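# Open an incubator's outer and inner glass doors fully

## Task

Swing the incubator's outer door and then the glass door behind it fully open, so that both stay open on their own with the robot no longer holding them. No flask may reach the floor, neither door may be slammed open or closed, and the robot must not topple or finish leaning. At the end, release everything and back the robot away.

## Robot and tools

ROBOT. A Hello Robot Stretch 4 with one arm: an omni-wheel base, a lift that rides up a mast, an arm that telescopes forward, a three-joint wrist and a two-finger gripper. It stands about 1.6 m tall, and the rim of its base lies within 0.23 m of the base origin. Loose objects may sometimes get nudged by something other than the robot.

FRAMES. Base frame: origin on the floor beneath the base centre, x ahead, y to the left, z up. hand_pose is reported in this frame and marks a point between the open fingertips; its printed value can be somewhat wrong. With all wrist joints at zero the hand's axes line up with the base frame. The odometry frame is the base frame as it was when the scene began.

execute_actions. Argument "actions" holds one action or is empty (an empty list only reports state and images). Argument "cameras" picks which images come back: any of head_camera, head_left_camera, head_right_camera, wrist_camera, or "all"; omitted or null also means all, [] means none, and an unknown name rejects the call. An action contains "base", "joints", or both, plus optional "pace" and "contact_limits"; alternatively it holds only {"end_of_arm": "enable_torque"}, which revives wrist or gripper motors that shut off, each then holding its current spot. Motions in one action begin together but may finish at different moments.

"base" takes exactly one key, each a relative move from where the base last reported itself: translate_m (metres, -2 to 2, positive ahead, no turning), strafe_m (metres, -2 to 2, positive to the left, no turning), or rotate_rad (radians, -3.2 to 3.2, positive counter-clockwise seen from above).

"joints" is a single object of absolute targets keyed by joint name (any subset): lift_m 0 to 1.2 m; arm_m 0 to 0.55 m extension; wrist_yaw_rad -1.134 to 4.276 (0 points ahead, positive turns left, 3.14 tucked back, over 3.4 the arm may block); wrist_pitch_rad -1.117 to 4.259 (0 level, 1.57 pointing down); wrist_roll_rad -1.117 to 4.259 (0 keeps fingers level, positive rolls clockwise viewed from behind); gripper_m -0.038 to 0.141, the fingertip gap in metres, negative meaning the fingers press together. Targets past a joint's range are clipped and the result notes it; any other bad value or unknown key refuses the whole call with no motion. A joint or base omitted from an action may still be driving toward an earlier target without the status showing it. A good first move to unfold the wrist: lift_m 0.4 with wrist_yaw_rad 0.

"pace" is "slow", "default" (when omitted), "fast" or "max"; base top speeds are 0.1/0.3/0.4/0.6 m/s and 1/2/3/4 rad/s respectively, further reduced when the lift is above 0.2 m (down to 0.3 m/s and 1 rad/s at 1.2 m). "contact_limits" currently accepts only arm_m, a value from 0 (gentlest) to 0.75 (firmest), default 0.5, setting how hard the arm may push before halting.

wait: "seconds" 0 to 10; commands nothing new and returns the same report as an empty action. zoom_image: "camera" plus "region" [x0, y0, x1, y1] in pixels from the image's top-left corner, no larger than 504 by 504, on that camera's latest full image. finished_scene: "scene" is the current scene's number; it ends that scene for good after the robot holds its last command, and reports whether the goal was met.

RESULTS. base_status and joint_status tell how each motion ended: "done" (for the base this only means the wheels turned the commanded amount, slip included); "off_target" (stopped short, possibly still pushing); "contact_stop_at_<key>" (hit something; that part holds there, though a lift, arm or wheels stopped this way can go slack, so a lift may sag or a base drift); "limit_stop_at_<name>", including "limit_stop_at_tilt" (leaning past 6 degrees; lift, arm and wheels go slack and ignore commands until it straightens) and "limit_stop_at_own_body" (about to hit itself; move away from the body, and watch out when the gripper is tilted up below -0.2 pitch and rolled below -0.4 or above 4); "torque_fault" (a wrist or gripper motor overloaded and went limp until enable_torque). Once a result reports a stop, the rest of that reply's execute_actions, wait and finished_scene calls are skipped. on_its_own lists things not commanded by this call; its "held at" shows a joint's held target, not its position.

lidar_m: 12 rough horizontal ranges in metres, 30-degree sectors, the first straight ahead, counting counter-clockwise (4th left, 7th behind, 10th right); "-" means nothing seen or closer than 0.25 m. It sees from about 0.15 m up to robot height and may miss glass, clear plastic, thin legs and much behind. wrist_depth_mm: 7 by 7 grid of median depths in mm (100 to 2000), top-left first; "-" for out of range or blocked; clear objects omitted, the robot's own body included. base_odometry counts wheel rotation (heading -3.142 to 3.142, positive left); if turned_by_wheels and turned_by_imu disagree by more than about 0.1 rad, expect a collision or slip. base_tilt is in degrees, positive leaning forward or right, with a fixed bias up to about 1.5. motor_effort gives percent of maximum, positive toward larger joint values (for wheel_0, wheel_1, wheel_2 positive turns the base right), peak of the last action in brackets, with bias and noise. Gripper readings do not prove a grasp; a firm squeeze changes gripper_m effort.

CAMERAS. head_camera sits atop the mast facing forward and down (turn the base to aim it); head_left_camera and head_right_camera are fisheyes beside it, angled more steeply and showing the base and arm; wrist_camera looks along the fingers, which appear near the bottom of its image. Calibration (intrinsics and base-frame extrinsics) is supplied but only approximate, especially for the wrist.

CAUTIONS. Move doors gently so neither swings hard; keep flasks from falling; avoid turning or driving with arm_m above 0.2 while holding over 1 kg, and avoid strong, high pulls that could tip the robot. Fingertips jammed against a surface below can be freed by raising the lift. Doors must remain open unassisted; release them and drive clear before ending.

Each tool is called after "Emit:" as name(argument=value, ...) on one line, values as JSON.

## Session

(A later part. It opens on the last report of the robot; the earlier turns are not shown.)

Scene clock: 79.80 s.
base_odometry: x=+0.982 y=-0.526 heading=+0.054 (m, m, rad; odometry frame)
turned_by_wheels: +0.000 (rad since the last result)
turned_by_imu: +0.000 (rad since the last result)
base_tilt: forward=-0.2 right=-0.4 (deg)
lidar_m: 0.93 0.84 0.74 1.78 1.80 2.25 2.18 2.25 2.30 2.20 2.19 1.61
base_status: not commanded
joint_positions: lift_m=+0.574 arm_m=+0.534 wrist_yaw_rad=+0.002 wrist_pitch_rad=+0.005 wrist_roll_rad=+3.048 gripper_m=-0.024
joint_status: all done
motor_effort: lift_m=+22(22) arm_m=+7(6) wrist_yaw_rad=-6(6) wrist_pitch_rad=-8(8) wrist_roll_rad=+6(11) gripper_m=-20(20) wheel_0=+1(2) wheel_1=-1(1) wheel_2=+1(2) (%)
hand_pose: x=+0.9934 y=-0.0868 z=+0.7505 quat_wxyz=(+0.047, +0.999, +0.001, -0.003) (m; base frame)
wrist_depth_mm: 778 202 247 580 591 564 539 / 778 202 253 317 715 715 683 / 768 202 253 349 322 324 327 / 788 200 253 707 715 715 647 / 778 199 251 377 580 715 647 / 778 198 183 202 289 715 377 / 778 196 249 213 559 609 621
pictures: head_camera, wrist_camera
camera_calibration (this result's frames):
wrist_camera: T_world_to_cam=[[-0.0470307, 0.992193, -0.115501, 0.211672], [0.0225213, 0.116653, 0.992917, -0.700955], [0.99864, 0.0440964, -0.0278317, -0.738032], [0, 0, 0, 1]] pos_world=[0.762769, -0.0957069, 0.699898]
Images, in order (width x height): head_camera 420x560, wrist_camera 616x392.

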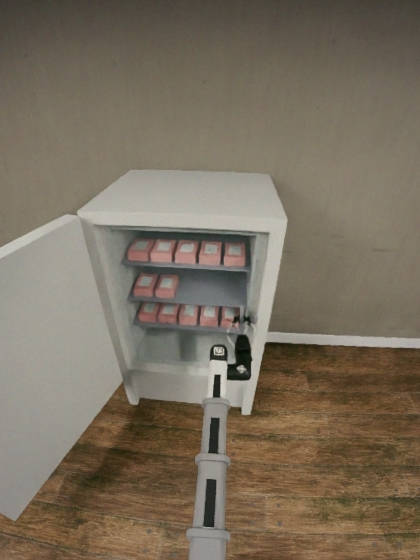

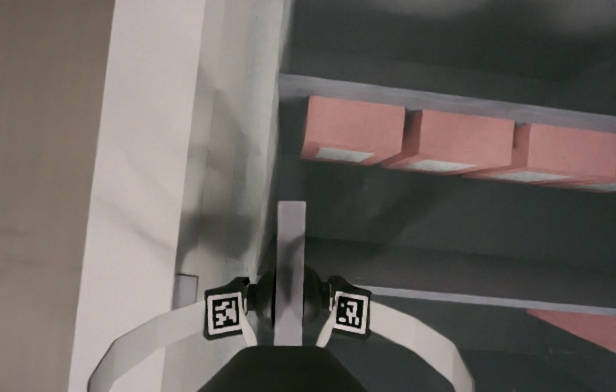

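Emit:
execute_actions(actions=[{"base": {"strafe_m": 0.012}, "joints": {"arm_m": 0.43}, "pace": "slow"}], cameras=["wrist_camera", "head_camera"])

Scene clock: 82.40 s.
base_odometry: x=+0.981 y=-0.514 heading=+0.055 (m, m, rad; odometry frame)
turned_by_wheels: +0.001 (rad since the last result)
turned_by_imu: +0.001 (rad since the last result)
base_tilt: forward=-0.2 right=-0.2 (deg)
lidar_m: 0.88 0.82 0.73 1.77 1.78 2.24 2.17 2.25 2.30 2.23 2.19 1.61
base_status: done
joint_positions: lift_m=+0.574 arm_m=+0.431 wrist_yaw_rad=+0.006 wrist_pitch_rad=+0.006 wrist_roll_rad=+3.049 gripper_m=-0.024
joint_status: all done
on_its_own: wrist_yaw_rad is at rest, and its effort (-18) is outside its rest range (-13 to +13)
motor_effort: lift_m=+22(22) arm_m=-7(10) wrist_yaw_rad=-18(17) wrist_pitch_rad=-10(10) wrist_roll_rad=+4(7) gripper_m=-22(21) wheel_0=+4(8) wheel_1=+2(2) wheel_2=+4(4) (%)
hand_pose: x=+0.8912 y=-0.0857 z=+0.7503 quat_wxyz=(+0.046, +0.999, +0.003, -0.003) (m; base frame)
wrist_depth_mm: 878 904 310 591 591 569 539 / 866 891 340 809 809 798 683 / 866 904 353 418 427 436 621 / 866 891 353 809 820 820 569 / 854 300 351 387 654 768 634 / 854 300 183 213 185 809 436 / 866 296 349 213 569 615 609
pictures: head_camera, wrist_camera
camera_calibration (this result's frames):
wrist_camera: T_world_to_cam=[[-0.0508257, 0.992085, -0.11482, 0.208629], [0.0227994, 0.116091, 0.992977, -0.698914], [0.998447, 0.047851, -0.0285194, -0.634973], [0, 0, 0, 1]] pos_world=[0.660526, -0.0954553, 0.699851]
Images, in order (width x height): head_camera 420x560, wrist_camera 616x392.

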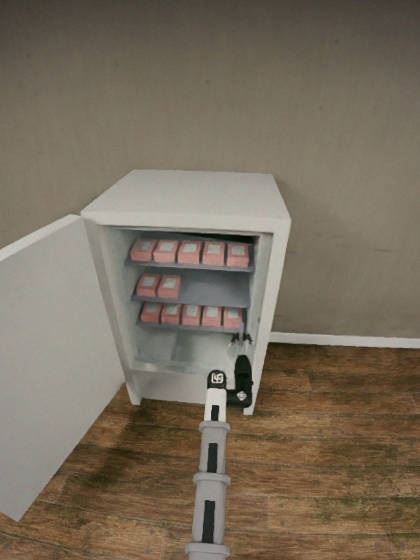

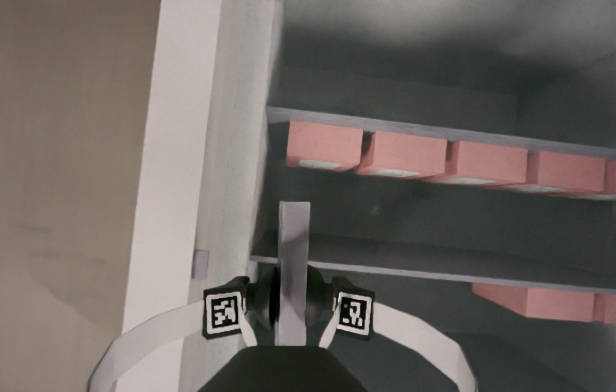

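Emit:
execute_actions(actions=[{"base": {"strafe_m": 0.048}, "joints": {"arm_m": 0.324}}], cameras=["wrist_camera", "head_camera"])

Scene clock: 83.97 s.
base_odometry: x=+0.979 y=-0.466 heading=+0.054 (m, m, rad; odometry frame)
turned_by_wheels: +0.000 (rad since the last result)
turned_by_imu: -0.001 (rad since the last result)
base_tilt: forward=-0.2 right=-0.3 (deg)
lidar_m: 0.95 0.76 0.68 1.72 1.72 2.22 2.16 2.24 2.36 2.27 2.17 0.98
base_status: done
joint_positions: lift_m=+0.574 arm_m=+0.325 wrist_yaw_rad=+0.000 wrist_pitch_rad=+0.006 wrist_roll_rad=+3.050 gripper_m=-0.024
joint_status: all done
motor_effort: lift_m=+22(22) arm_m=-6(10) wrist_yaw_rad=+0(18) wrist_pitch_rad=-11(13) wrist_roll_rad=+3(4) gripper_m=-21(22) wheel_0=+1(9) wheel_1=-1(9) wheel_2=-1(4) (%)
hand_pose: x=+0.7845 y=-0.0874 z=+0.7502 quat_wxyz=(+0.046, +0.999, +0.000, -0.003) (m; base frame)
wrist_depth_mm: 991 1025 466 634 603 564 535 / 976 1008 466 917 854 768 640 / 991 991 462 535 904 798 615 / 991 976 459 904 917 723 559 / 976 1008 459 549 931 732 585 / 976 404 187 214 904 778 554 / 976 399 455 219 569 634 580
pictures: head_camera, wrist_camera
camera_calibration (this result's frames):
wrist_camera: T_world_to_cam=[[-0.0451899, 0.992439, -0.114115, 0.199916], [0.0238707, 0.115272, 0.993047, -0.697138], [0.998693, 0.0421516, -0.0288994, -0.52884], [0, 0, 0, 1]] pos_world=[0.553824, -0.0957518, 0.699822]
Images, in order (width x height): head_camera 420x560, wrist_camera 616x392.

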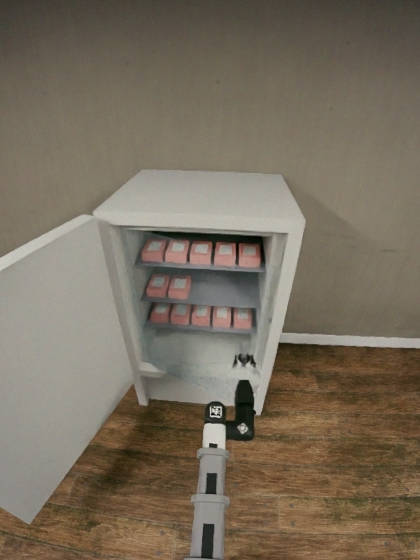

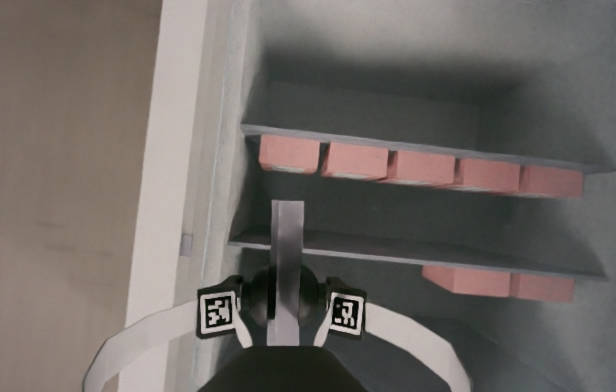

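Emit:
execute_actions(actions=[{"base": {"strafe_m": 0.057}, "joints": {"arm_m": 0.233}}], cameras=["wrist_camera", "head_camera"])

Scene clock: 85.67 s.
base_odometry: x=+0.976 y=-0.409 heading=+0.054 (m, m, rad; odometry frame)
turned_by_wheels: +0.000 (rad since the last result)
turned_by_imu: +0.000 (rad since the last result)
base_tilt: forward=-0.3 right=-0.5 (deg)
lidar_m: 0.94 0.72 0.63 1.66 1.69 2.24 2.16 2.23 2.42 2.34 2.19 0.98
base_status: done
joint_positions: lift_m=+0.574 arm_m=+0.234 wrist_yaw_rad=-0.001 wrist_pitch_rad=+0.006 wrist_roll_rad=+3.050 gripper_m=-0.024
joint_status: all done
motor_effort: lift_m=+22(21) arm_m=-7(11) wrist_yaw_rad=+2(14) wrist_pitch_rad=-12(12) wrist_roll_rad=+2(3) gripper_m=-22(22) wheel_0=+1(10) wheel_1=+0(8) wheel_2=-2(3) (%)
hand_pose: x=+0.6935 y=-0.0877 z=+0.7502 quat_wxyz=(+0.046, +0.999, +0.000, -0.003) (m; base frame)
wrist_depth_mm: 1098 1098 554 627 597 580 585 / 1078 1078 591 904 854 750 585 / 1118 1078 597 1008 1008 750 580 / 1078 521 699 1008 1008 683 580 / 1060 504 654 699 788 668 580 / 1060 496 185 214 904 741 569 / 1042 488 585 220 621 621 559
pictures: head_camera, wrist_camera
camera_calibration (this result's frames):
wrist_camera: T_world_to_cam=[[-0.0441073, 0.992503, -0.113981, 0.195266], [0.0241664, 0.115119, 0.993058, -0.695106], [0.998734, 0.0410466, -0.0290628, -0.437877], [0, 0, 0, 1]] pos_world=[0.462734, -0.0958092, 0.699811]
Images, in order (width x height): head_camera 420x560, wrist_camera 616x392.

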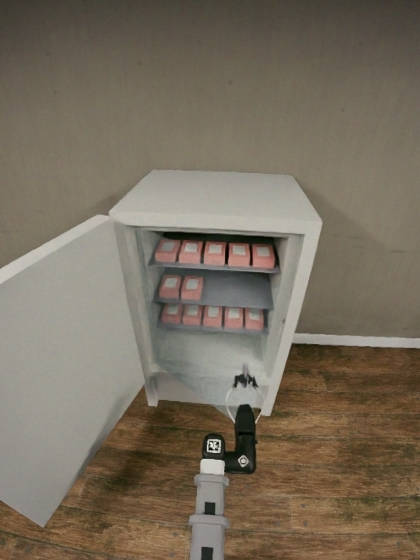

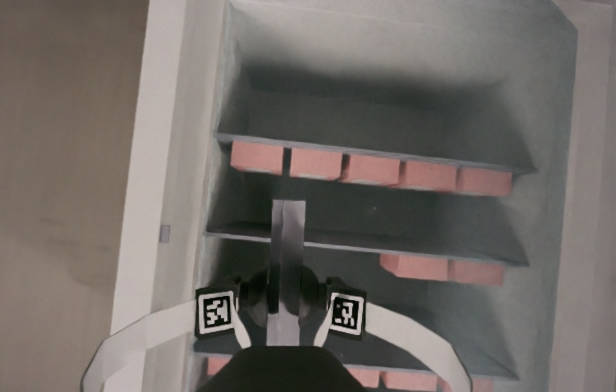

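Emit:
execute_actions(actions=[{"base": {"strafe_m": 0.075}, "joints": {"arm_m": 0.156}}], cameras=["wrist_camera", "head_camera"])

Scene clock: 87.17 s.
base_odometry: x=+0.972 y=-0.335 heading=+0.054 (m, m, rad; odometry frame)
turned_by_wheels: +0.000 (rad since the last result)
turned_by_imu: -0.001 (rad since the last result)
base_tilt: forward=-0.3 right=-0.3 (deg)
lidar_m: 0.95 0.65 0.56 1.59 1.62 2.15 2.17 2.24 2.46 2.41 2.18 0.98
base_status: done
joint_positions: lift_m=+0.574 arm_m=+0.157 wrist_yaw_rad=-0.004 wrist_pitch_rad=+0.007 wrist_roll_rad=+3.050 gripper_m=-0.024
joint_status: all done
motor_effort: lift_m=+22(22) arm_m=-6(10) wrist_yaw_rad=+12(12) wrist_pitch_rad=-12(12) wrist_roll_rad=+2(2) gripper_m=-21(23) wheel_0=-1(8) wheel_1=-1(4) wheel_2=-1(2) (%)
hand_pose: x=+0.6161 y=-0.0886 z=+0.7501 quat_wxyz=(+0.046, +0.999, -0.002, -0.003) (m; base frame)
wrist_depth_mm: 1182 634 654 640 654 640 591 / 1160 615 820 917 820 683 559 / 1160 627 707 1078 1098 661 549 / 1160 609 991 1060 931 654 544 / 1138 621 960 691 820 654 535 / 1138 569 187 213 798 647 521 / 1138 585 798 224 699 603 517
pictures: head_camera, wrist_camera
camera_calibration (this result's frames):
wrist_camera: T_world_to_cam=[[-0.0410978, 0.99264, -0.113917, 0.190829], [0.0246252, 0.114985, 0.993062, -0.6934], [0.998852, 0.0380075, -0.0291696, -0.360801], [0, 0, 0, 1]] pos_world=[0.385305, -0.0959812, 0.699804]
Images, in order (width x height): head_camera 420x560, wrist_camera 616x392.

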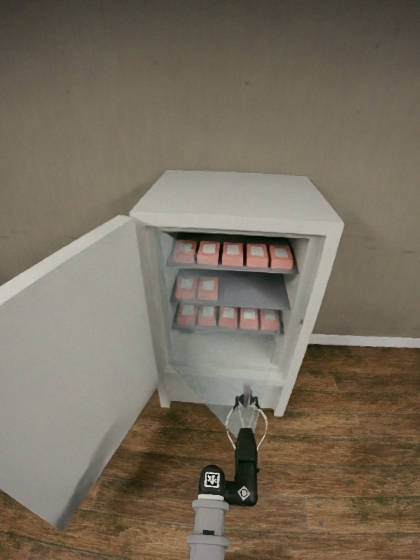

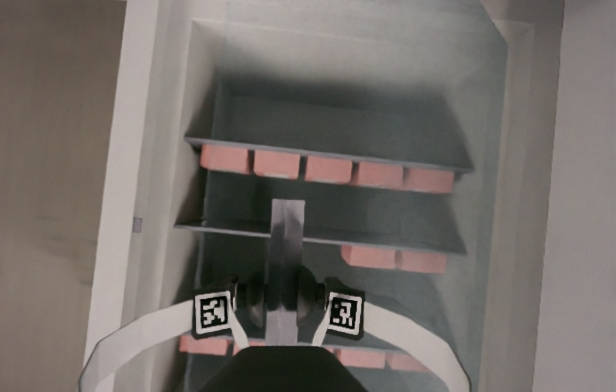

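Emit:
execute_actions(actions=[{"base": {"strafe_m": 0.089}, "joints": {"arm_m": 0.094}}], cameras=["wrist_camera", "head_camera"])

Scene clock: 88.87 s.
base_odometry: x=+0.967 y=-0.246 heading=+0.054 (m, m, rad; odometry frame)
turned_by_wheels: +0.000 (rad since the last result)
turned_by_imu: +0.000 (rad since the last result)
base_tilt: forward=-0.3 right=-0.4 (deg)
lidar_m: 0.88 0.55 0.50 1.57 1.52 2.09 2.16 2.24 2.60 2.49 2.19 0.98
base_status: done
joint_positions: lift_m=+0.574 arm_m=+0.095 wrist_yaw_rad=+0.000 wrist_pitch_rad=+0.005 wrist_roll_rad=+3.050 gripper_m=-0.025
joint_status: all done
motor_effort: lift_m=+22(22) arm_m=-7(10) wrist_yaw_rad=-1(11) wrist_pitch_rad=-8(13) wrist_roll_rad=+1(2) gripper_m=-15(22) wheel_0=+1(12) wheel_1=+0(7) wheel_2=-1(3) (%)
hand_pose: x=+0.5545 y=-0.0875 z=+0.7505 quat_wxyz=(+0.046, +0.999, +0.000, -0.003) (m; base frame)
wrist_depth_mm: 1229 691 691 707 676 668 504 / 1205 691 960 917 798 621 492 / 1205 676 1078 1138 820 609 488 / 1205 683 1138 1160 778 597 484 / 1205 715 1098 1138 750 591 473 / 1182 699 183 201 699 569 469 / 1205 676 741 750 699 554 459
pictures: head_camera, wrist_camera
camera_calibration (this result's frames):
wrist_camera: T_world_to_cam=[[-0.0446281, 0.992484, -0.113946, 0.189248], [0.0228175, 0.115043, 0.993098, -0.691426], [0.998743, 0.0417202, -0.0277801, -0.300005], [0, 0, 0, 1]] pos_world=[0.323851, -0.0957656, 0.699884]
Images, in order (width x height): head_camera 420x560, wrist_camera 616x392.

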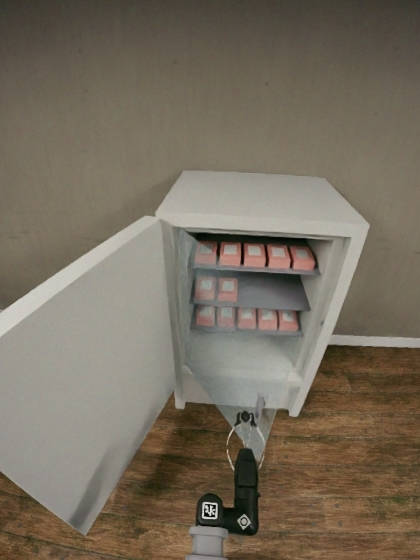

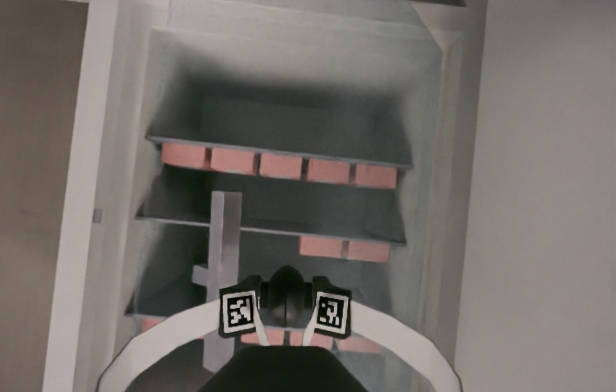

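Emit:
execute_actions(actions=[{"joints": {"arm_m": 0.0}, "pace": "fast"}], cameras=[])

Emit:
execute_actions(actions=[{"base": {"strafe_m": -0.21}, "pace": "fast"}], cameras=["head_camera"])

Scene clock: 90.93 s.
base_odometry: x=+0.967 y=-0.246 heading=+0.054 (m, m, rad; odometry frame)
turned_by_wheels: +0.000 (rad since the last result)
turned_by_imu: +0.000 (rad since the last result)
base_tilt: forward=-0.3 right=-0.3 (deg)
lidar_m: 0.57 0.55 0.48 1.56 1.52 2.07 2.16 2.24 2.59 2.49 2.18 0.60
base_status: not commanded
joint_positions: lift_m=+0.574 arm_m=+0.001 wrist_yaw_rad=+0.000 wrist_pitch_rad=+0.005 wrist_roll_rad=+3.050 gripper_m=-0.025
joint_status: all done
motor_effort: lift_m=+22(22) arm_m=-6(8) wrist_yaw_rad=+1(1) wrist_pitch_rad=-8(9) wrist_roll_rad=+2(1) gripper_m=-15(15) wheel_0=+1(1) wheel_1=+0(0) wheel_2=+0(0) (%)
hand_pose: x=+0.4605 y=-0.0875 z=+0.7506 quat_wxyz=(+0.046, +0.999, +0.000, -0.002) (m; base frame)
wrist_depth_mm: 1281 768 759 778 778 676 521 / 1308 778 960 931 809 661 521 / 1281 788 1078 1229 891 647 512 / 1281 778 1098 1255 842 640 504 / 1255 778 1138 1255 809 615 496 / 1308 778 183 201 759 609 492 / 1281 715 904 1008 768 574 492
pictures: none
No camera images: the call's "cameras" was empty. Leave "cameras" out to get every camera's image.

Scene clock: 92.63 s.
base_odometry: x=+0.978 y=-0.455 heading=+0.054 (m, m, rad; odometry frame)
turned_by_wheels: +0.000 (rad since the last result)
turned_by_imu: +0.000 (rad since the last result)
base_tilt: forward=-0.3 right=-0.3 (deg)
lidar_m: 0.55 0.76 0.66 1.71 1.74 2.22 2.17 2.25 2.35 2.29 2.19 0.99
base_status: done
joint_positions: lift_m=+0.574 arm_m=+0.001 wrist_yaw_rad=+0.000 wrist_pitch_rad=+0.005 wrist_roll_rad=+3.050 gripper_m=-0.025
joint_status: not commanded
motor_effort: lift_m=+22(22) arm_m=-6(6) wrist_yaw_rad=+1(1) wrist_pitch_rad=-8(8) wrist_roll_rad=+1(1) gripper_m=-16(16) wheel_0=-1(10) wheel_1=+2(16) wheel_2=+0(1) (%)
hand_pose: x=+0.4605 y=-0.0875 z=+0.7506 quat_wxyz=(+0.046, +0.999, +0.000, -0.002) (m; base frame)
wrist_depth_mm: 1281 1308 1336 778 778 831 788 / 1281 1336 788 917 866 820 715 / 1308 1336 798 1229 1229 891 723 / 1308 1308 788 1255 1229 866 699 / 1281 1308 778 1255 1229 809 683 / 1308 1336 182 200 960 820 683 / 1281 1281 715 1025 904 809 661
pictures: head_camera
Images, in order (width x height): head_camera 420x560.

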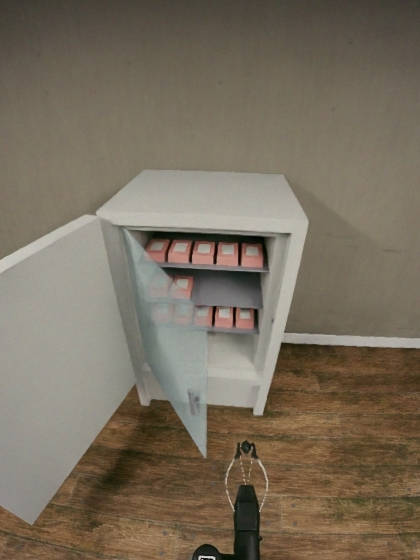

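Emit:
execute_actions(actions=[{"joints": {"arm_m": 0.2}, "pace": "fast"}], cameras=[])

Emit:
execute_actions(actions=[{"joints": {"wrist_yaw_rad": 0.45}, "pace": "slow"}], cameras=["head_camera"])

Scene clock: 94.27 s.
base_odometry: x=+0.978 y=-0.455 heading=+0.054 (m, m, rad; odometry frame)
turned_by_wheels: +0.000 (rad since the last result)
turned_by_imu: +0.000 (rad since the last result)
base_tilt: forward=-0.4 right=-0.4 (deg)
lidar_m: 0.57 0.77 0.66 1.71 1.74 2.24 2.18 2.24 2.37 2.29 2.19 0.98
base_status: not commanded
joint_positions: lift_m=+0.574 arm_m=+0.199 wrist_yaw_rad=+0.000 wrist_pitch_rad=+0.005 wrist_roll_rad=+3.050 gripper_m=-0.025
joint_status: all done
motor_effort: lift_m=+21(22) arm_m=+6(7) wrist_yaw_rad=-1(2) wrist_pitch_rad=-7(8) wrist_roll_rad=+1(2) gripper_m=-16(15) wheel_0=-1(1) wheel_1=+2(2) wheel_2=+0(0) (%)
hand_pose: x=+0.6583 y=-0.0874 z=+0.7506 quat_wxyz=(+0.046, +0.999, +0.000, -0.002) (m; base frame)
wrist_depth_mm: 1118 1160 597 627 615 603 609 / 1118 1138 580 931 854 788 627 / 1118 1118 591 1025 1078 891 627 / 1118 1160 580 1025 1060 707 621 / 1118 1118 580 1042 1060 707 609 / 1098 1138 183 202 960 809 615 / 1098 521 580 627 647 676 609
pictures: none
No camera images: the call's "cameras" was empty. Leave "cameras" out to get every camera's image.

Scene clock: 95.23 s.
base_odometry: x=+0.978 y=-0.455 heading=+0.054 (m, m, rad; odometry frame)
turned_by_wheels: +0.000 (rad since the last result)
turned_by_imu: +0.000 (rad since the last result)
base_tilt: forward=-0.3 right=-0.5 (deg)
lidar_m: 0.53 0.53 0.66 1.72 1.72 2.23 2.18 2.25 2.37 2.29 2.18 0.97
base_status: not commanded
joint_positions: lift_m=+0.574 arm_m=+0.199 wrist_yaw_rad=+0.450 wrist_pitch_rad=+0.005 wrist_roll_rad=+3.050 gripper_m=-0.025
joint_status: all done
motor_effort: lift_m=+22(22) arm_m=+6(6) wrist_yaw_rad=+0(18) wrist_pitch_rad=-7(7) wrist_roll_rad=+3(1) gripper_m=-15(17) wheel_0=+0(3) wheel_1=+1(2) wheel_2=+0(2) (%)
hand_pose: x=+0.6676 y=+0.0467 z=+0.7506 quat_wxyz=(+0.045, +0.974, +0.223, +0.008) (m; base frame)
wrist_depth_mm: 603 699 661 654 699 597 517 / 564 891 960 878 691 580 504 / 525 574 647 809 707 580 504 / 661 904 1008 820 683 569 504 / 820 891 991 741 676 559 496 / 654 741 183 201 627 549 488 / 517 530 615 640 627 535 484
pictures: head_camera
Images, in order (width x height): head_camera 420x560.

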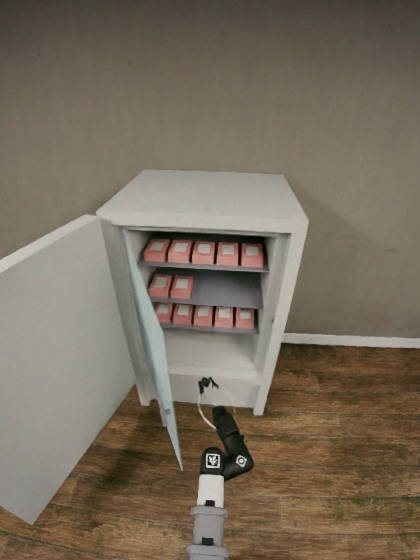

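Emit:
execute_actions(actions=[{"base": {"strafe_m": 0.17}, "joints": {"wrist_yaw_rad": 0.9}, "pace": "slow"}], cameras=["head_camera", "head_left_camera"])

Scene clock: 98.27 s.
base_odometry: x=+0.969 y=-0.286 heading=+0.054 (m, m, rad; odometry frame)
turned_by_wheels: +0.000 (rad since the last result)
turned_by_imu: -0.001 (rad since the last result)
base_tilt: forward=-0.3 right=-0.3 (deg)
lidar_m: 0.94 0.54 0.52 1.54 1.56 2.16 2.16 2.24 2.55 2.46 2.20 1.00
base_status: done
joint_positions: lift_m=+0.574 arm_m=+0.199 wrist_yaw_rad=+0.900 wrist_pitch_rad=+0.005 wrist_roll_rad=+3.050 gripper_m=-0.025
joint_status: all done
motor_effort: lift_m=+21(22) arm_m=+6(6) wrist_yaw_rad=+0(5) wrist_pitch_rad=-7(7) wrist_roll_rad=+1(2) gripper_m=-17(16) wheel_0=-1(2) wheel_1=+0(7) wheel_2=+0(1) (%)
hand_pose: x=+0.6176 y=+0.1716 z=+0.7506 quat_wxyz=(+0.042, +0.900, +0.434, +0.018) (m; base frame)
wrist_depth_mm: 564 508 455 424 392 366 343 / 512 500 449 424 387 362 342 / 504 504 449 415 389 362 340 / 504 492 445 413 382 355 338 / 508 488 439 404 377 355 329 / 504 473 183 201 368 349 329 / 496 445 439 389 368 345 329
pictures: head_camera, head_left_camera
Images, in order (width x height): head_camera 420x560, head_left_camera 420x672.

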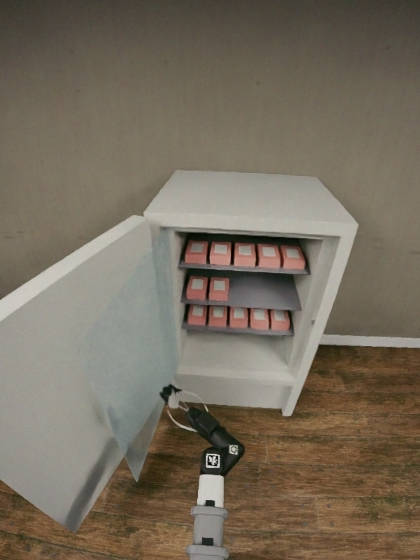

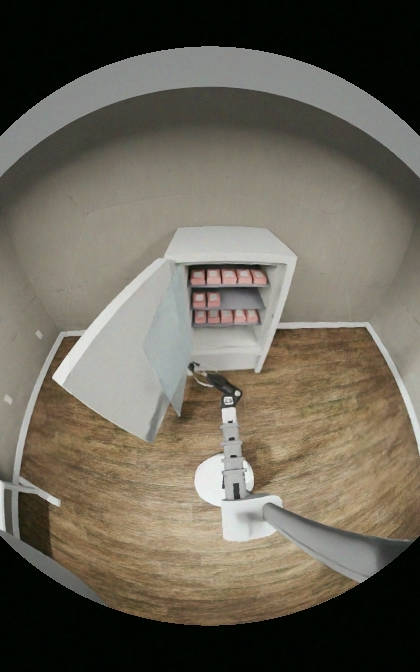

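Emit:
execute_actions(actions=[{"base": {"strafe_m": 0.04}, "pace": "slow"}], cameras=["head_camera"])

Scene clock: 99.87 s.
base_odometry: x=+0.967 y=-0.246 heading=+0.054 (m, m, rad; odometry frame)
turned_by_wheels: +0.000 (rad since the last result)
turned_by_imu: +0.000 (rad since the last result)
base_tilt: forward=-0.3 right=-0.3 (deg)
lidar_m: 0.89 0.52 0.49 1.54 1.50 2.06 2.16 2.25 2.59 2.49 2.20 0.98
base_status: done
joint_positions: lift_m=+0.574 arm_m=+0.199 wrist_yaw_rad=+0.900 wrist_pitch_rad=+0.005 wrist_roll_rad=+3.050 gripper_m=-0.025
joint_status: not commanded
motor_effort: lift_m=+22(22) arm_m=+6(6) wrist_yaw_rad=+1(0) wrist_pitch_rad=-7(7) wrist_roll_rad=+1(3) gripper_m=-15(16) wheel_0=-2(9) wheel_1=+2(3) wheel_2=+0(1) (%)
hand_pose: x=+0.6176 y=+0.1716 z=+0.7506 quat_wxyz=(+0.042, +0.900, +0.434, +0.018) (m; base frame)
wrist_depth_mm: 473 445 410 382 355 330 310 / 473 449 407 377 349 329 309 / 480 442 404 370 343 324 307 / 466 439 402 370 345 324 304 / 459 430 394 366 342 320 300 / 462 430 183 200 334 320 298 / 459 407 392 349 334 314 297
pictures: head_camera
Images, in order (width x height): head_camera 420x560.

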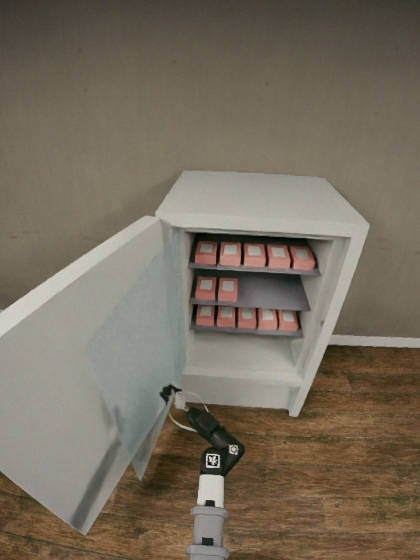

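Emit:
execute_actions(actions=[{"base": {"strafe_m": 0.03}, "pace": "slow"}], cameras=["head_camera"])

Scene clock: 101.30 s.
base_odometry: x=+0.965 y=-0.216 heading=+0.054 (m, m, rad; odometry frame)
turned_by_wheels: +0.000 (rad since the last result)
turned_by_imu: +0.000 (rad since the last result)
base_tilt: forward=-0.3 right=-0.3 (deg)
lidar_m: 0.83 0.51 0.46 1.55 1.48 2.04 2.16 2.26 2.61 2.52 2.19 0.98
base_status: done
joint_positions: lift_m=+0.574 arm_m=+0.199 wrist_yaw_rad=+0.900 wrist_pitch_rad=+0.005 wrist_roll_rad=+3.050 gripper_m=-0.025
joint_status: not commanded
motor_effort: lift_m=+22(22) arm_m=+6(6) wrist_yaw_rad=+1(0) wrist_pitch_rad=-7(7) wrist_roll_rad=+2(1) gripper_m=-15(17) wheel_0=-2(3) wheel_1=+2(3) wheel_2=+0(0) (%)
hand_pose: x=+0.6176 y=+0.1716 z=+0.7506 quat_wxyz=(+0.042, +0.900, +0.434, +0.018) (m; base frame)
wrist_depth_mm: 449 413 379 351 324 303 286 / 442 410 373 343 324 300 285 / 442 410 368 343 320 298 283 / 445 399 370 342 317 297 281 / 439 397 366 336 317 296 273 / 442 394 183 200 304 291 274 / 436 377 359 324 307 286 276
pictures: head_camera
Images, in order (width x height): head_camera 420x560.

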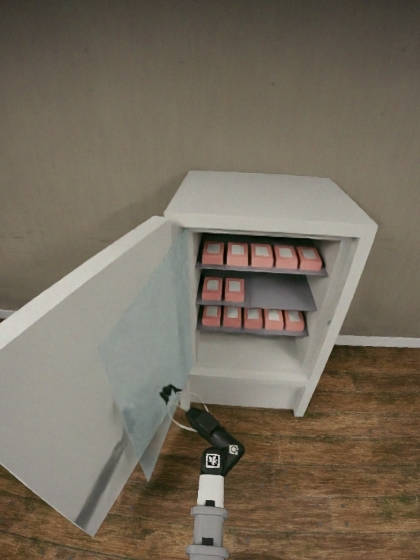

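Emit:
execute_actions(actions=[{"base": {"strafe_m": 0.025}, "pace": "slow"}], cameras=["head_camera"])

Scene clock: 102.63 s.
base_odometry: x=+0.964 y=-0.191 heading=+0.054 (m, m, rad; odometry frame)
turned_by_wheels: +0.000 (rad since the last result)
turned_by_imu: +0.000 (rad since the last result)
base_tilt: forward=-0.3 right=-0.3 (deg)
lidar_m: 0.78 0.48 0.44 1.55 1.44 1.99 2.15 2.26 2.66 2.54 2.20 0.99
base_status: done
joint_positions: lift_m=+0.574 arm_m=+0.199 wrist_yaw_rad=+0.900 wrist_pitch_rad=+0.005 wrist_roll_rad=+3.050 gripper_m=-0.025
joint_status: not commanded
motor_effort: lift_m=+22(22) arm_m=+6(6) wrist_yaw_rad=+1(1) wrist_pitch_rad=-7(7) wrist_roll_rad=+2(1) gripper_m=-16(15) wheel_0=-2(5) wheel_1=+1(7) wheel_2=+0(1) (%)
hand_pose: x=+0.6176 y=+0.1716 z=+0.7506 quat_wxyz=(+0.042, +0.900, +0.434, +0.018) (m; base frame)
wrist_depth_mm: 427 382 353 329 301 281 266 / 427 379 347 319 301 278 264 / 421 373 345 319 297 277 263 / 418 370 342 315 296 274 260 / 410 368 338 314 291 276 255 / 413 364 183 200 285 271 255 / 394 347 338 300 285 267 255
pictures: head_camera
Images, in order (width x height): head_camera 420x560.

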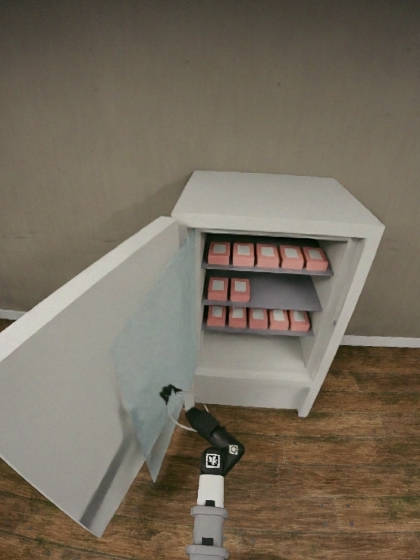

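Emit:
execute_actions(actions=[{"base": {"strafe_m": 0.02}, "pace": "slow"}], cameras=["head_camera"])

Scene clock: 103.93 s.
base_odometry: x=+0.962 y=-0.171 heading=+0.053 (m, m, rad; odometry frame)
turned_by_wheels: -0.002 (rad since the last result)
turned_by_imu: -0.013 (rad since the last result)
base_tilt: forward=-0.4 right=-0.3 (deg)
lidar_m: 0.78 0.45 0.43 1.71 1.44 1.92 2.16 2.24 2.67 2.57 2.23 0.99
base_status: done
joint_positions: lift_m=+0.574 arm_m=+0.199 wrist_yaw_rad=+0.896 wrist_pitch_rad=+0.004 wrist_roll_rad=+3.050 gripper_m=-0.025
joint_status: not commanded
motor_effort: lift_m=+22(22) arm_m=+6(6) wrist_yaw_rad=+11(23) wrist_pitch_rad=-4(7) wrist_roll_rad=+3(1) gripper_m=-10(15) wheel_0=-11(10) wheel_1=+4(5) wheel_2=-12(15) (%)
hand_pose: x=+0.6183 y=+0.1707 z=+0.7510 quat_wxyz=(+0.042, +0.900, +0.433, +0.018) (m; base frame)
wrist_depth_mm: 433 384 351 320 297 276 260 / 430 382 345 320 294 273 259 / 430 382 343 315 290 271 255 / 424 375 338 315 290 267 255 / 418 368 338 309 287 267 200 / 413 368 185 202 278 265 224 / 413 345 334 221 282 259 248
pictures: head_camera
Images, in order (width x height): head_camera 420x560.

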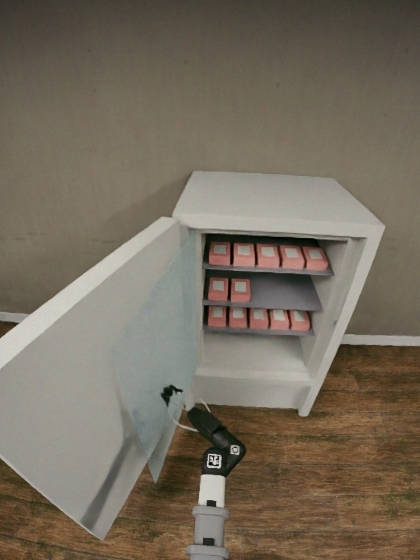

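Emit:
execute_actions(actions=[{"base": {"strafe_m": -0.08}}], cameras=[])

Emit:
execute_actions(actions=[{"base": {"translate_m": -0.04}, "joints": {"arm_m": 0.0}, "pace": "fast"}], cameras=[])

Emit:
execute_actions(actions=[{"joints": {"wrist_yaw_rad": 1.3}}], cameras=["head_left_camera", "wrist_camera"])

Scene clock: 105.67 s.
base_odometry: x=+0.967 y=-0.251 heading=+0.053 (m, m, rad; odometry frame)
turned_by_wheels: +0.000 (rad since the last result)
turned_by_imu: +0.000 (rad since the last result)
base_tilt: forward=-0.2 right=-0.4 (deg)
lidar_m: 0.93 0.55 0.49 1.60 1.53 2.08 2.16 2.24 2.58 2.48 2.24 0.99
base_status: done
joint_positions: lift_m=+0.574 arm_m=+0.199 wrist_yaw_rad=+0.900 wrist_pitch_rad=+0.005 wrist_roll_rad=+3.050 gripper_m=-0.025
joint_status: not commanded
motor_effort: lift_m=+22(22) arm_m=+6(6) wrist_yaw_rad=+1(15) wrist_pitch_rad=-7(6) wrist_roll_rad=+2(2) gripper_m=-17(15) wheel_0=-1(14) wheel_1=+1(5) wheel_2=+0(10) (%)
hand_pose: x=+0.6177 y=+0.1716 z=+0.7507 quat_wxyz=(+0.042, +0.900, +0.435, +0.018) (m; base frame)
wrist_depth_mm: 512 484 436 397 368 342 322 / 496 477 430 394 364 340 320 / 496 477 424 389 362 340 319 / 492 455 418 387 357 336 314 / 484 449 413 384 357 332 306 / 484 449 183 201 343 330 307 / 477 430 413 366 347 322 306
pictures: none
No camera images: the call's "cameras" was empty. Leave "cameras" out to get every camera's image.

Scene clock: 107.10 s.
base_odometry: x=+0.927 y=-0.253 heading=+0.053 (m, m, rad; odometry frame)
turned_by_wheels: +0.000 (rad since the last result)
turned_by_imu: +0.000 (rad since the last result)
base_tilt: forward=-0.3 right=-0.3 (deg)
lidar_m: 0.93 0.55 0.51 1.56 1.49 2.07 2.13 2.21 2.57 2.48 2.28 1.03
base_status: done
joint_positions: lift_m=+0.574 arm_m=+0.001 wrist_yaw_rad=+0.900 wrist_pitch_rad=+0.005 wrist_roll_rad=+3.050 gripper_m=-0.025
joint_status: all done
motor_effort: lift_m=+22(22) arm_m=-6(8) wrist_yaw_rad=-1(0) wrist_pitch_rad=-8(7) wrist_roll_rad=+3(2) gripper_m=-15(15) wheel_0=+2(9) wheel_1=+2(8) wheel_2=+0(9) (%)
hand_pose: x=+0.4198 y=+0.1717 z=+0.7506 quat_wxyz=(+0.042, +0.899, +0.435, +0.018) (m; base frame)
wrist_depth_mm: 615 569 521 480 439 410 394 / 621 559 512 473 436 410 931 / 621 559 504 469 436 404 1098 / 609 544 500 462 430 404 1863 / 609 549 492 452 424 399 1756 / 591 535 182 201 413 399 1808 / 585 512 492 439 415 389 1756
pictures: none
No camera images: the call's "cameras" was empty. Leave "cameras" out to get every camera's image.

Scene clock: 107.90 s.
base_odometry: x=+0.927 y=-0.253 heading=+0.053 (m, m, rad; odometry frame)
turned_by_wheels: +0.000 (rad since the last result)
turned_by_imu: +0.000 (rad since the last result)
base_tilt: forward=-0.2 right=-0.4 (deg)
lidar_m: 0.94 0.56 0.52 1.55 1.50 2.04 2.12 2.21 2.59 2.48 2.29 1.01
base_status: not commanded
joint_positions: lift_m=+0.574 arm_m=+0.001 wrist_yaw_rad=+1.300 wrist_pitch_rad=+0.005 wrist_roll_rad=+3.050 gripper_m=-0.025
joint_status: all done
motor_effort: lift_m=+22(22) arm_m=-6(6) wrist_yaw_rad=+1(5) wrist_pitch_rad=-8(7) wrist_roll_rad=+4(3) gripper_m=-16(16) wheel_0=+2(2) wheel_1=+2(2) wheel_2=+0(0) (%)
hand_pose: x=+0.3335 y=+0.2545 z=+0.7506 quat_wxyz=(+0.038, +0.795, +0.604, +0.026) (m; base frame)
wrist_depth_mm: 382 389 397 407 1160 1308 1255 / 379 392 397 404 1661 1863 1576 / 382 387 394 404 - - 1983 / 382 384 397 402 - - 1983 / 379 387 394 402 - - 1983 / 377 384 183 201 - - 1921 / 379 384 392 399 - - 1983
pictures: head_left_camera, wrist_camera
camera_calibration (this result's frames):
wrist_camera: T_world_to_cam=[[-0.968203, 0.222702, -0.113955, 0.343937], [-0.104783, 0.0526166, 0.993102, -0.667333], [0.227162, 0.973466, -0.0276081, -0.0734959], [0, 0, 0, 1]] pos_world=[0.279771, 0.030063, 0.699894]
Images, in order (width x height): head_left_camera 420x672, wrist_camera 616x392.

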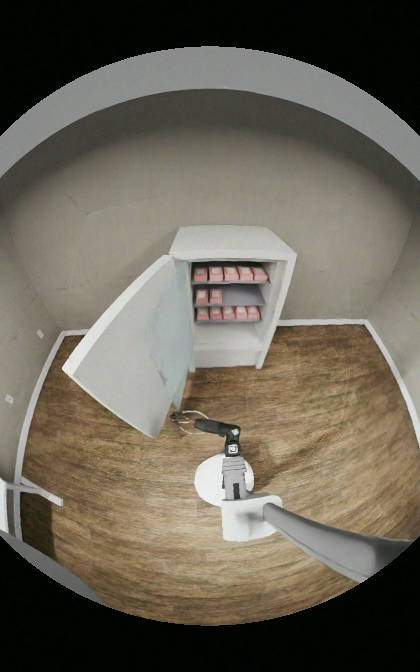

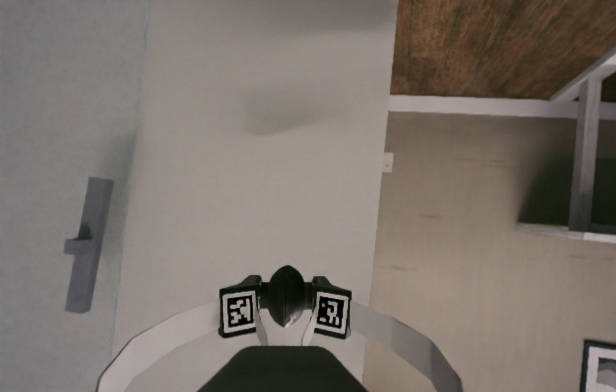

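Emit:
execute_actions(actions=[{"base": {"strafe_m": 0.14}, "joints": {"arm_m": 0.04}}], cameras=[])

Emit:
execute_actions(actions=[{"base": {"strafe_m": 0.035}, "pace": "slow"}], cameras=["head_left_camera", "wrist_camera"])

Scene clock: 109.83 s.
base_odometry: x=+0.919 y=-0.114 heading=+0.053 (m, m, rad; odometry frame)
turned_by_wheels: +0.000 (rad since the last result)
turned_by_imu: -0.001 (rad since the last result)
base_tilt: forward=-0.3 right=-0.3 (deg)
lidar_m: 0.69 0.41 0.41 1.56 1.38 1.92 2.11 2.20 2.73 2.63 2.28 1.04
base_status: done
joint_positions: lift_m=+0.574 arm_m=+0.039 wrist_yaw_rad=+1.300 wrist_pitch_rad=+0.005 wrist_roll_rad=+3.050 gripper_m=-0.025
joint_status: all done
motor_effort: lift_m=+22(22) arm_m=+6(8) wrist_yaw_rad=+1(1) wrist_pitch_rad=-8(8) wrist_roll_rad=+2(2) gripper_m=-15(16) wheel_0=+1(2) wheel_1=-2(6) wheel_2=+1(1) (%)
hand_pose: x=+0.3712 y=+0.2546 z=+0.7506 quat_wxyz=(+0.038, +0.795, +0.605, +0.026) (m; base frame)
wrist_depth_mm: 245 248 254 258 263 1336 1255 / 245 247 254 258 263 1921 1808 / 242 248 253 257 262 1921 1808 / 241 246 252 256 263 1863 1863 / 241 247 252 256 260 1863 1808 / 241 245 183 200 259 1863 1808 / 241 243 250 254 258 1863 1808
pictures: none
No camera images: the call's "cameras" was empty. Leave "cameras" out to get every camera's image.

Scene clock: 111.23 s.
base_odometry: x=+0.917 y=-0.079 heading=+0.053 (m, m, rad; odometry frame)
turned_by_wheels: +0.000 (rad since the last result)
turned_by_imu: +0.000 (rad since the last result)
base_tilt: forward=-0.2 right=-0.4 (deg)
lidar_m: 0.53 0.41 0.43 1.54 1.34 1.81 2.12 2.20 2.75 2.67 2.29 1.02
base_status: done
joint_positions: lift_m=+0.574 arm_m=+0.039 wrist_yaw_rad=+1.300 wrist_pitch_rad=+0.005 wrist_roll_rad=+3.050 gripper_m=-0.025
joint_status: not commanded
motor_effort: lift_m=+22(22) arm_m=+6(6) wrist_yaw_rad=+1(5) wrist_pitch_rad=-8(7) wrist_roll_rad=+2(1) gripper_m=-15(15) wheel_0=-3(6) wheel_1=+2(6) wheel_2=+0(1) (%)
hand_pose: x=+0.3713 y=+0.2545 z=+0.7506 quat_wxyz=(+0.038, +0.795, +0.605, +0.026) (m; base frame)
wrist_depth_mm: 228 234 241 248 256 1308 1308 / 226 233 241 247 256 1808 1756 / 227 233 239 248 255 1921 1808 / 226 233 239 247 253 1921 1808 / 226 233 239 246 254 1808 1808 / 226 231 183 200 253 1921 1808 / 226 229 236 243 251 1756 1808
pictures: head_left_camera, wrist_camera
camera_calibration (this result's frames):
wrist_camera: T_world_to_cam=[[-0.968223, 0.222616, -0.113955, 0.380481], [-0.104788, 0.0526064, 0.993102, -0.663377], [0.227076, 0.973486, -0.0276072, -0.0820516], [0, 0, 0, 1]] pos_world=[0.317509, 0.0300726, 0.699894]
Images, in order (width x height): head_left_camera 420x672, wrist_camera 616x392.

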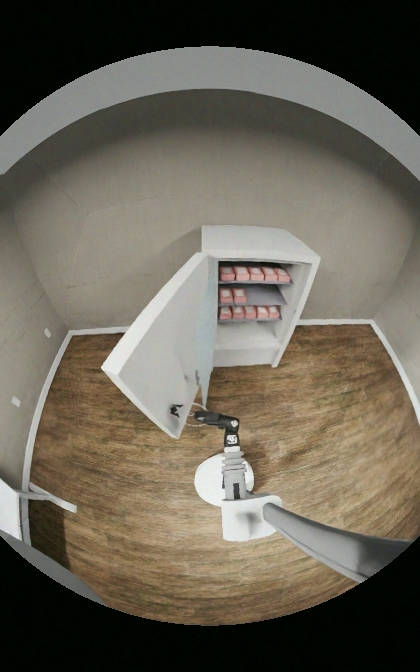

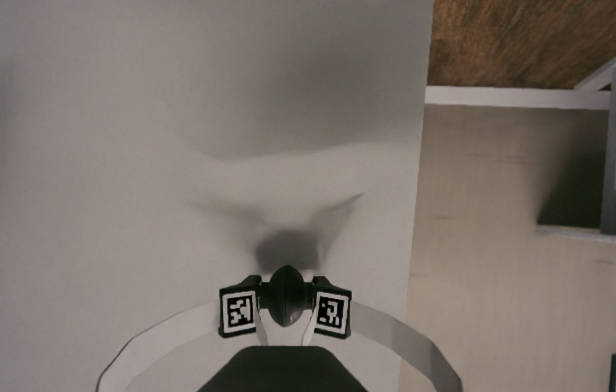

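Emit:
execute_actions(actions=[{"base": {"strafe_m": 0.02}, "pace": "slow"}], cameras=[])

Scene clock: 112.50 s.
base_odometry: x=+0.916 y=-0.059 heading=+0.052 (m, m, rad; odometry frame)
turned_by_wheels: -0.001 (rad since the last result)
turned_by_imu: -0.001 (rad since the last result)
base_tilt: forward=-0.3 right=-0.3 (deg)
lidar_m: 0.53 0.37 0.43 1.55 1.32 1.81 2.12 2.20 2.80 2.68 2.27 1.04
base_status: done
joint_positions: lift_m=+0.574 arm_m=+0.039 wrist_yaw_rad=+1.295 wrist_pitch_rad=+0.004 wrist_roll_rad=+3.050 gripper_m=-0.025
joint_status: not commanded
on_its_own: wrist_yaw_rad is at rest, and its effort (+14) is outside its rest range (-13 to +13)
motor_effort: lift_m=+22(21) arm_m=+6(6) wrist_yaw_rad=+14(15) wrist_pitch_rad=-6(8) wrist_roll_rad=+2(2) gripper_m=-11(15) wheel_0=-11(13) wheel_1=+4(8) wheel_2=-5(6) (%)
hand_pose: x=+0.3724 y=+0.2538 z=+0.7507 quat_wxyz=(+0.038, +0.797, +0.603, +0.026) (m; base frame)
wrist_depth_mm: 215 222 226 234 240 1308 1281 / 216 220 228 233 239 1808 1808 / 216 220 228 232 238 1863 1863 / 216 220 227 232 238 1863 1808 / 214 220 226 231 237 1863 1808 / 213 220 185 203 236 1863 1756 / 213 217 222 229 236 1808 1808
pictures: none
No camera images: the call's "cameras" was empty. Leave "cameras" out to get every camera's image.

Emit:
execute_actions(actions=[{"base": {"translate_m": -0.5}, "joints": {"arm_m": 0.0}, "pace": "fast"}], cameras=["head_camera", "head_left_camera"])

Scene clock: 115.20 s.
base_odometry: x=+0.417 y=-0.085 heading=+0.052 (m, m, rad; odometry frame)
turned_by_wheels: +0.000 (rad since the last result)
turned_by_imu: +0.001 (rad since the last result)
base_tilt: forward=-0.2 right=-0.4 (deg)
lidar_m: 0.92 0.84 2.10 1.25 1.31 1.67 1.61 1.68 2.29 2.69 2.80 1.55
base_status: done
joint_positions: lift_m=+0.574 arm_m=+0.001 wrist_yaw_rad=+1.300 wrist_pitch_rad=+0.005 wrist_roll_rad=+3.050 gripper_m=-0.025
joint_status: all done
motor_effort: lift_m=+22(22) arm_m=-6(6) wrist_yaw_rad=+0(28) wrist_pitch_rad=-8(8) wrist_roll_rad=+1(3) gripper_m=-15(15) wheel_0=+1(14) wheel_1=+1(8) wheel_2=-1(11) (%)
hand_pose: x=+0.3335 y=+0.2546 z=+0.7506 quat_wxyz=(+0.038, +0.795, +0.605, +0.026) (m; base frame)
wrist_depth_mm: 1708 1576 1537 1464 1366 1281 1255 / 1921 - - - - 1756 1756 / 1921 - - - 1983 1863 1708 / 1983 - - - 1921 1808 1756 / - - - - 1921 1921 1863 / - - 183 201 1921 1863 1756 / - - - 1983 1921 1863 1708
pictures: head_camera, head_left_camera
Images, in order (width x height): head_camera 420x560, head_left_camera 420x672.

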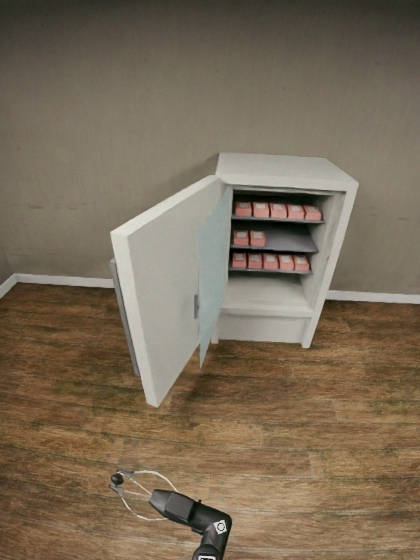

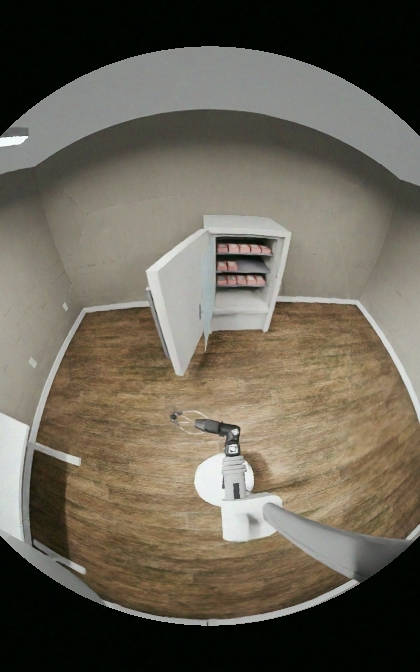

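Emit:
finished_scene(scene=1)

The scene is finished: the task was done.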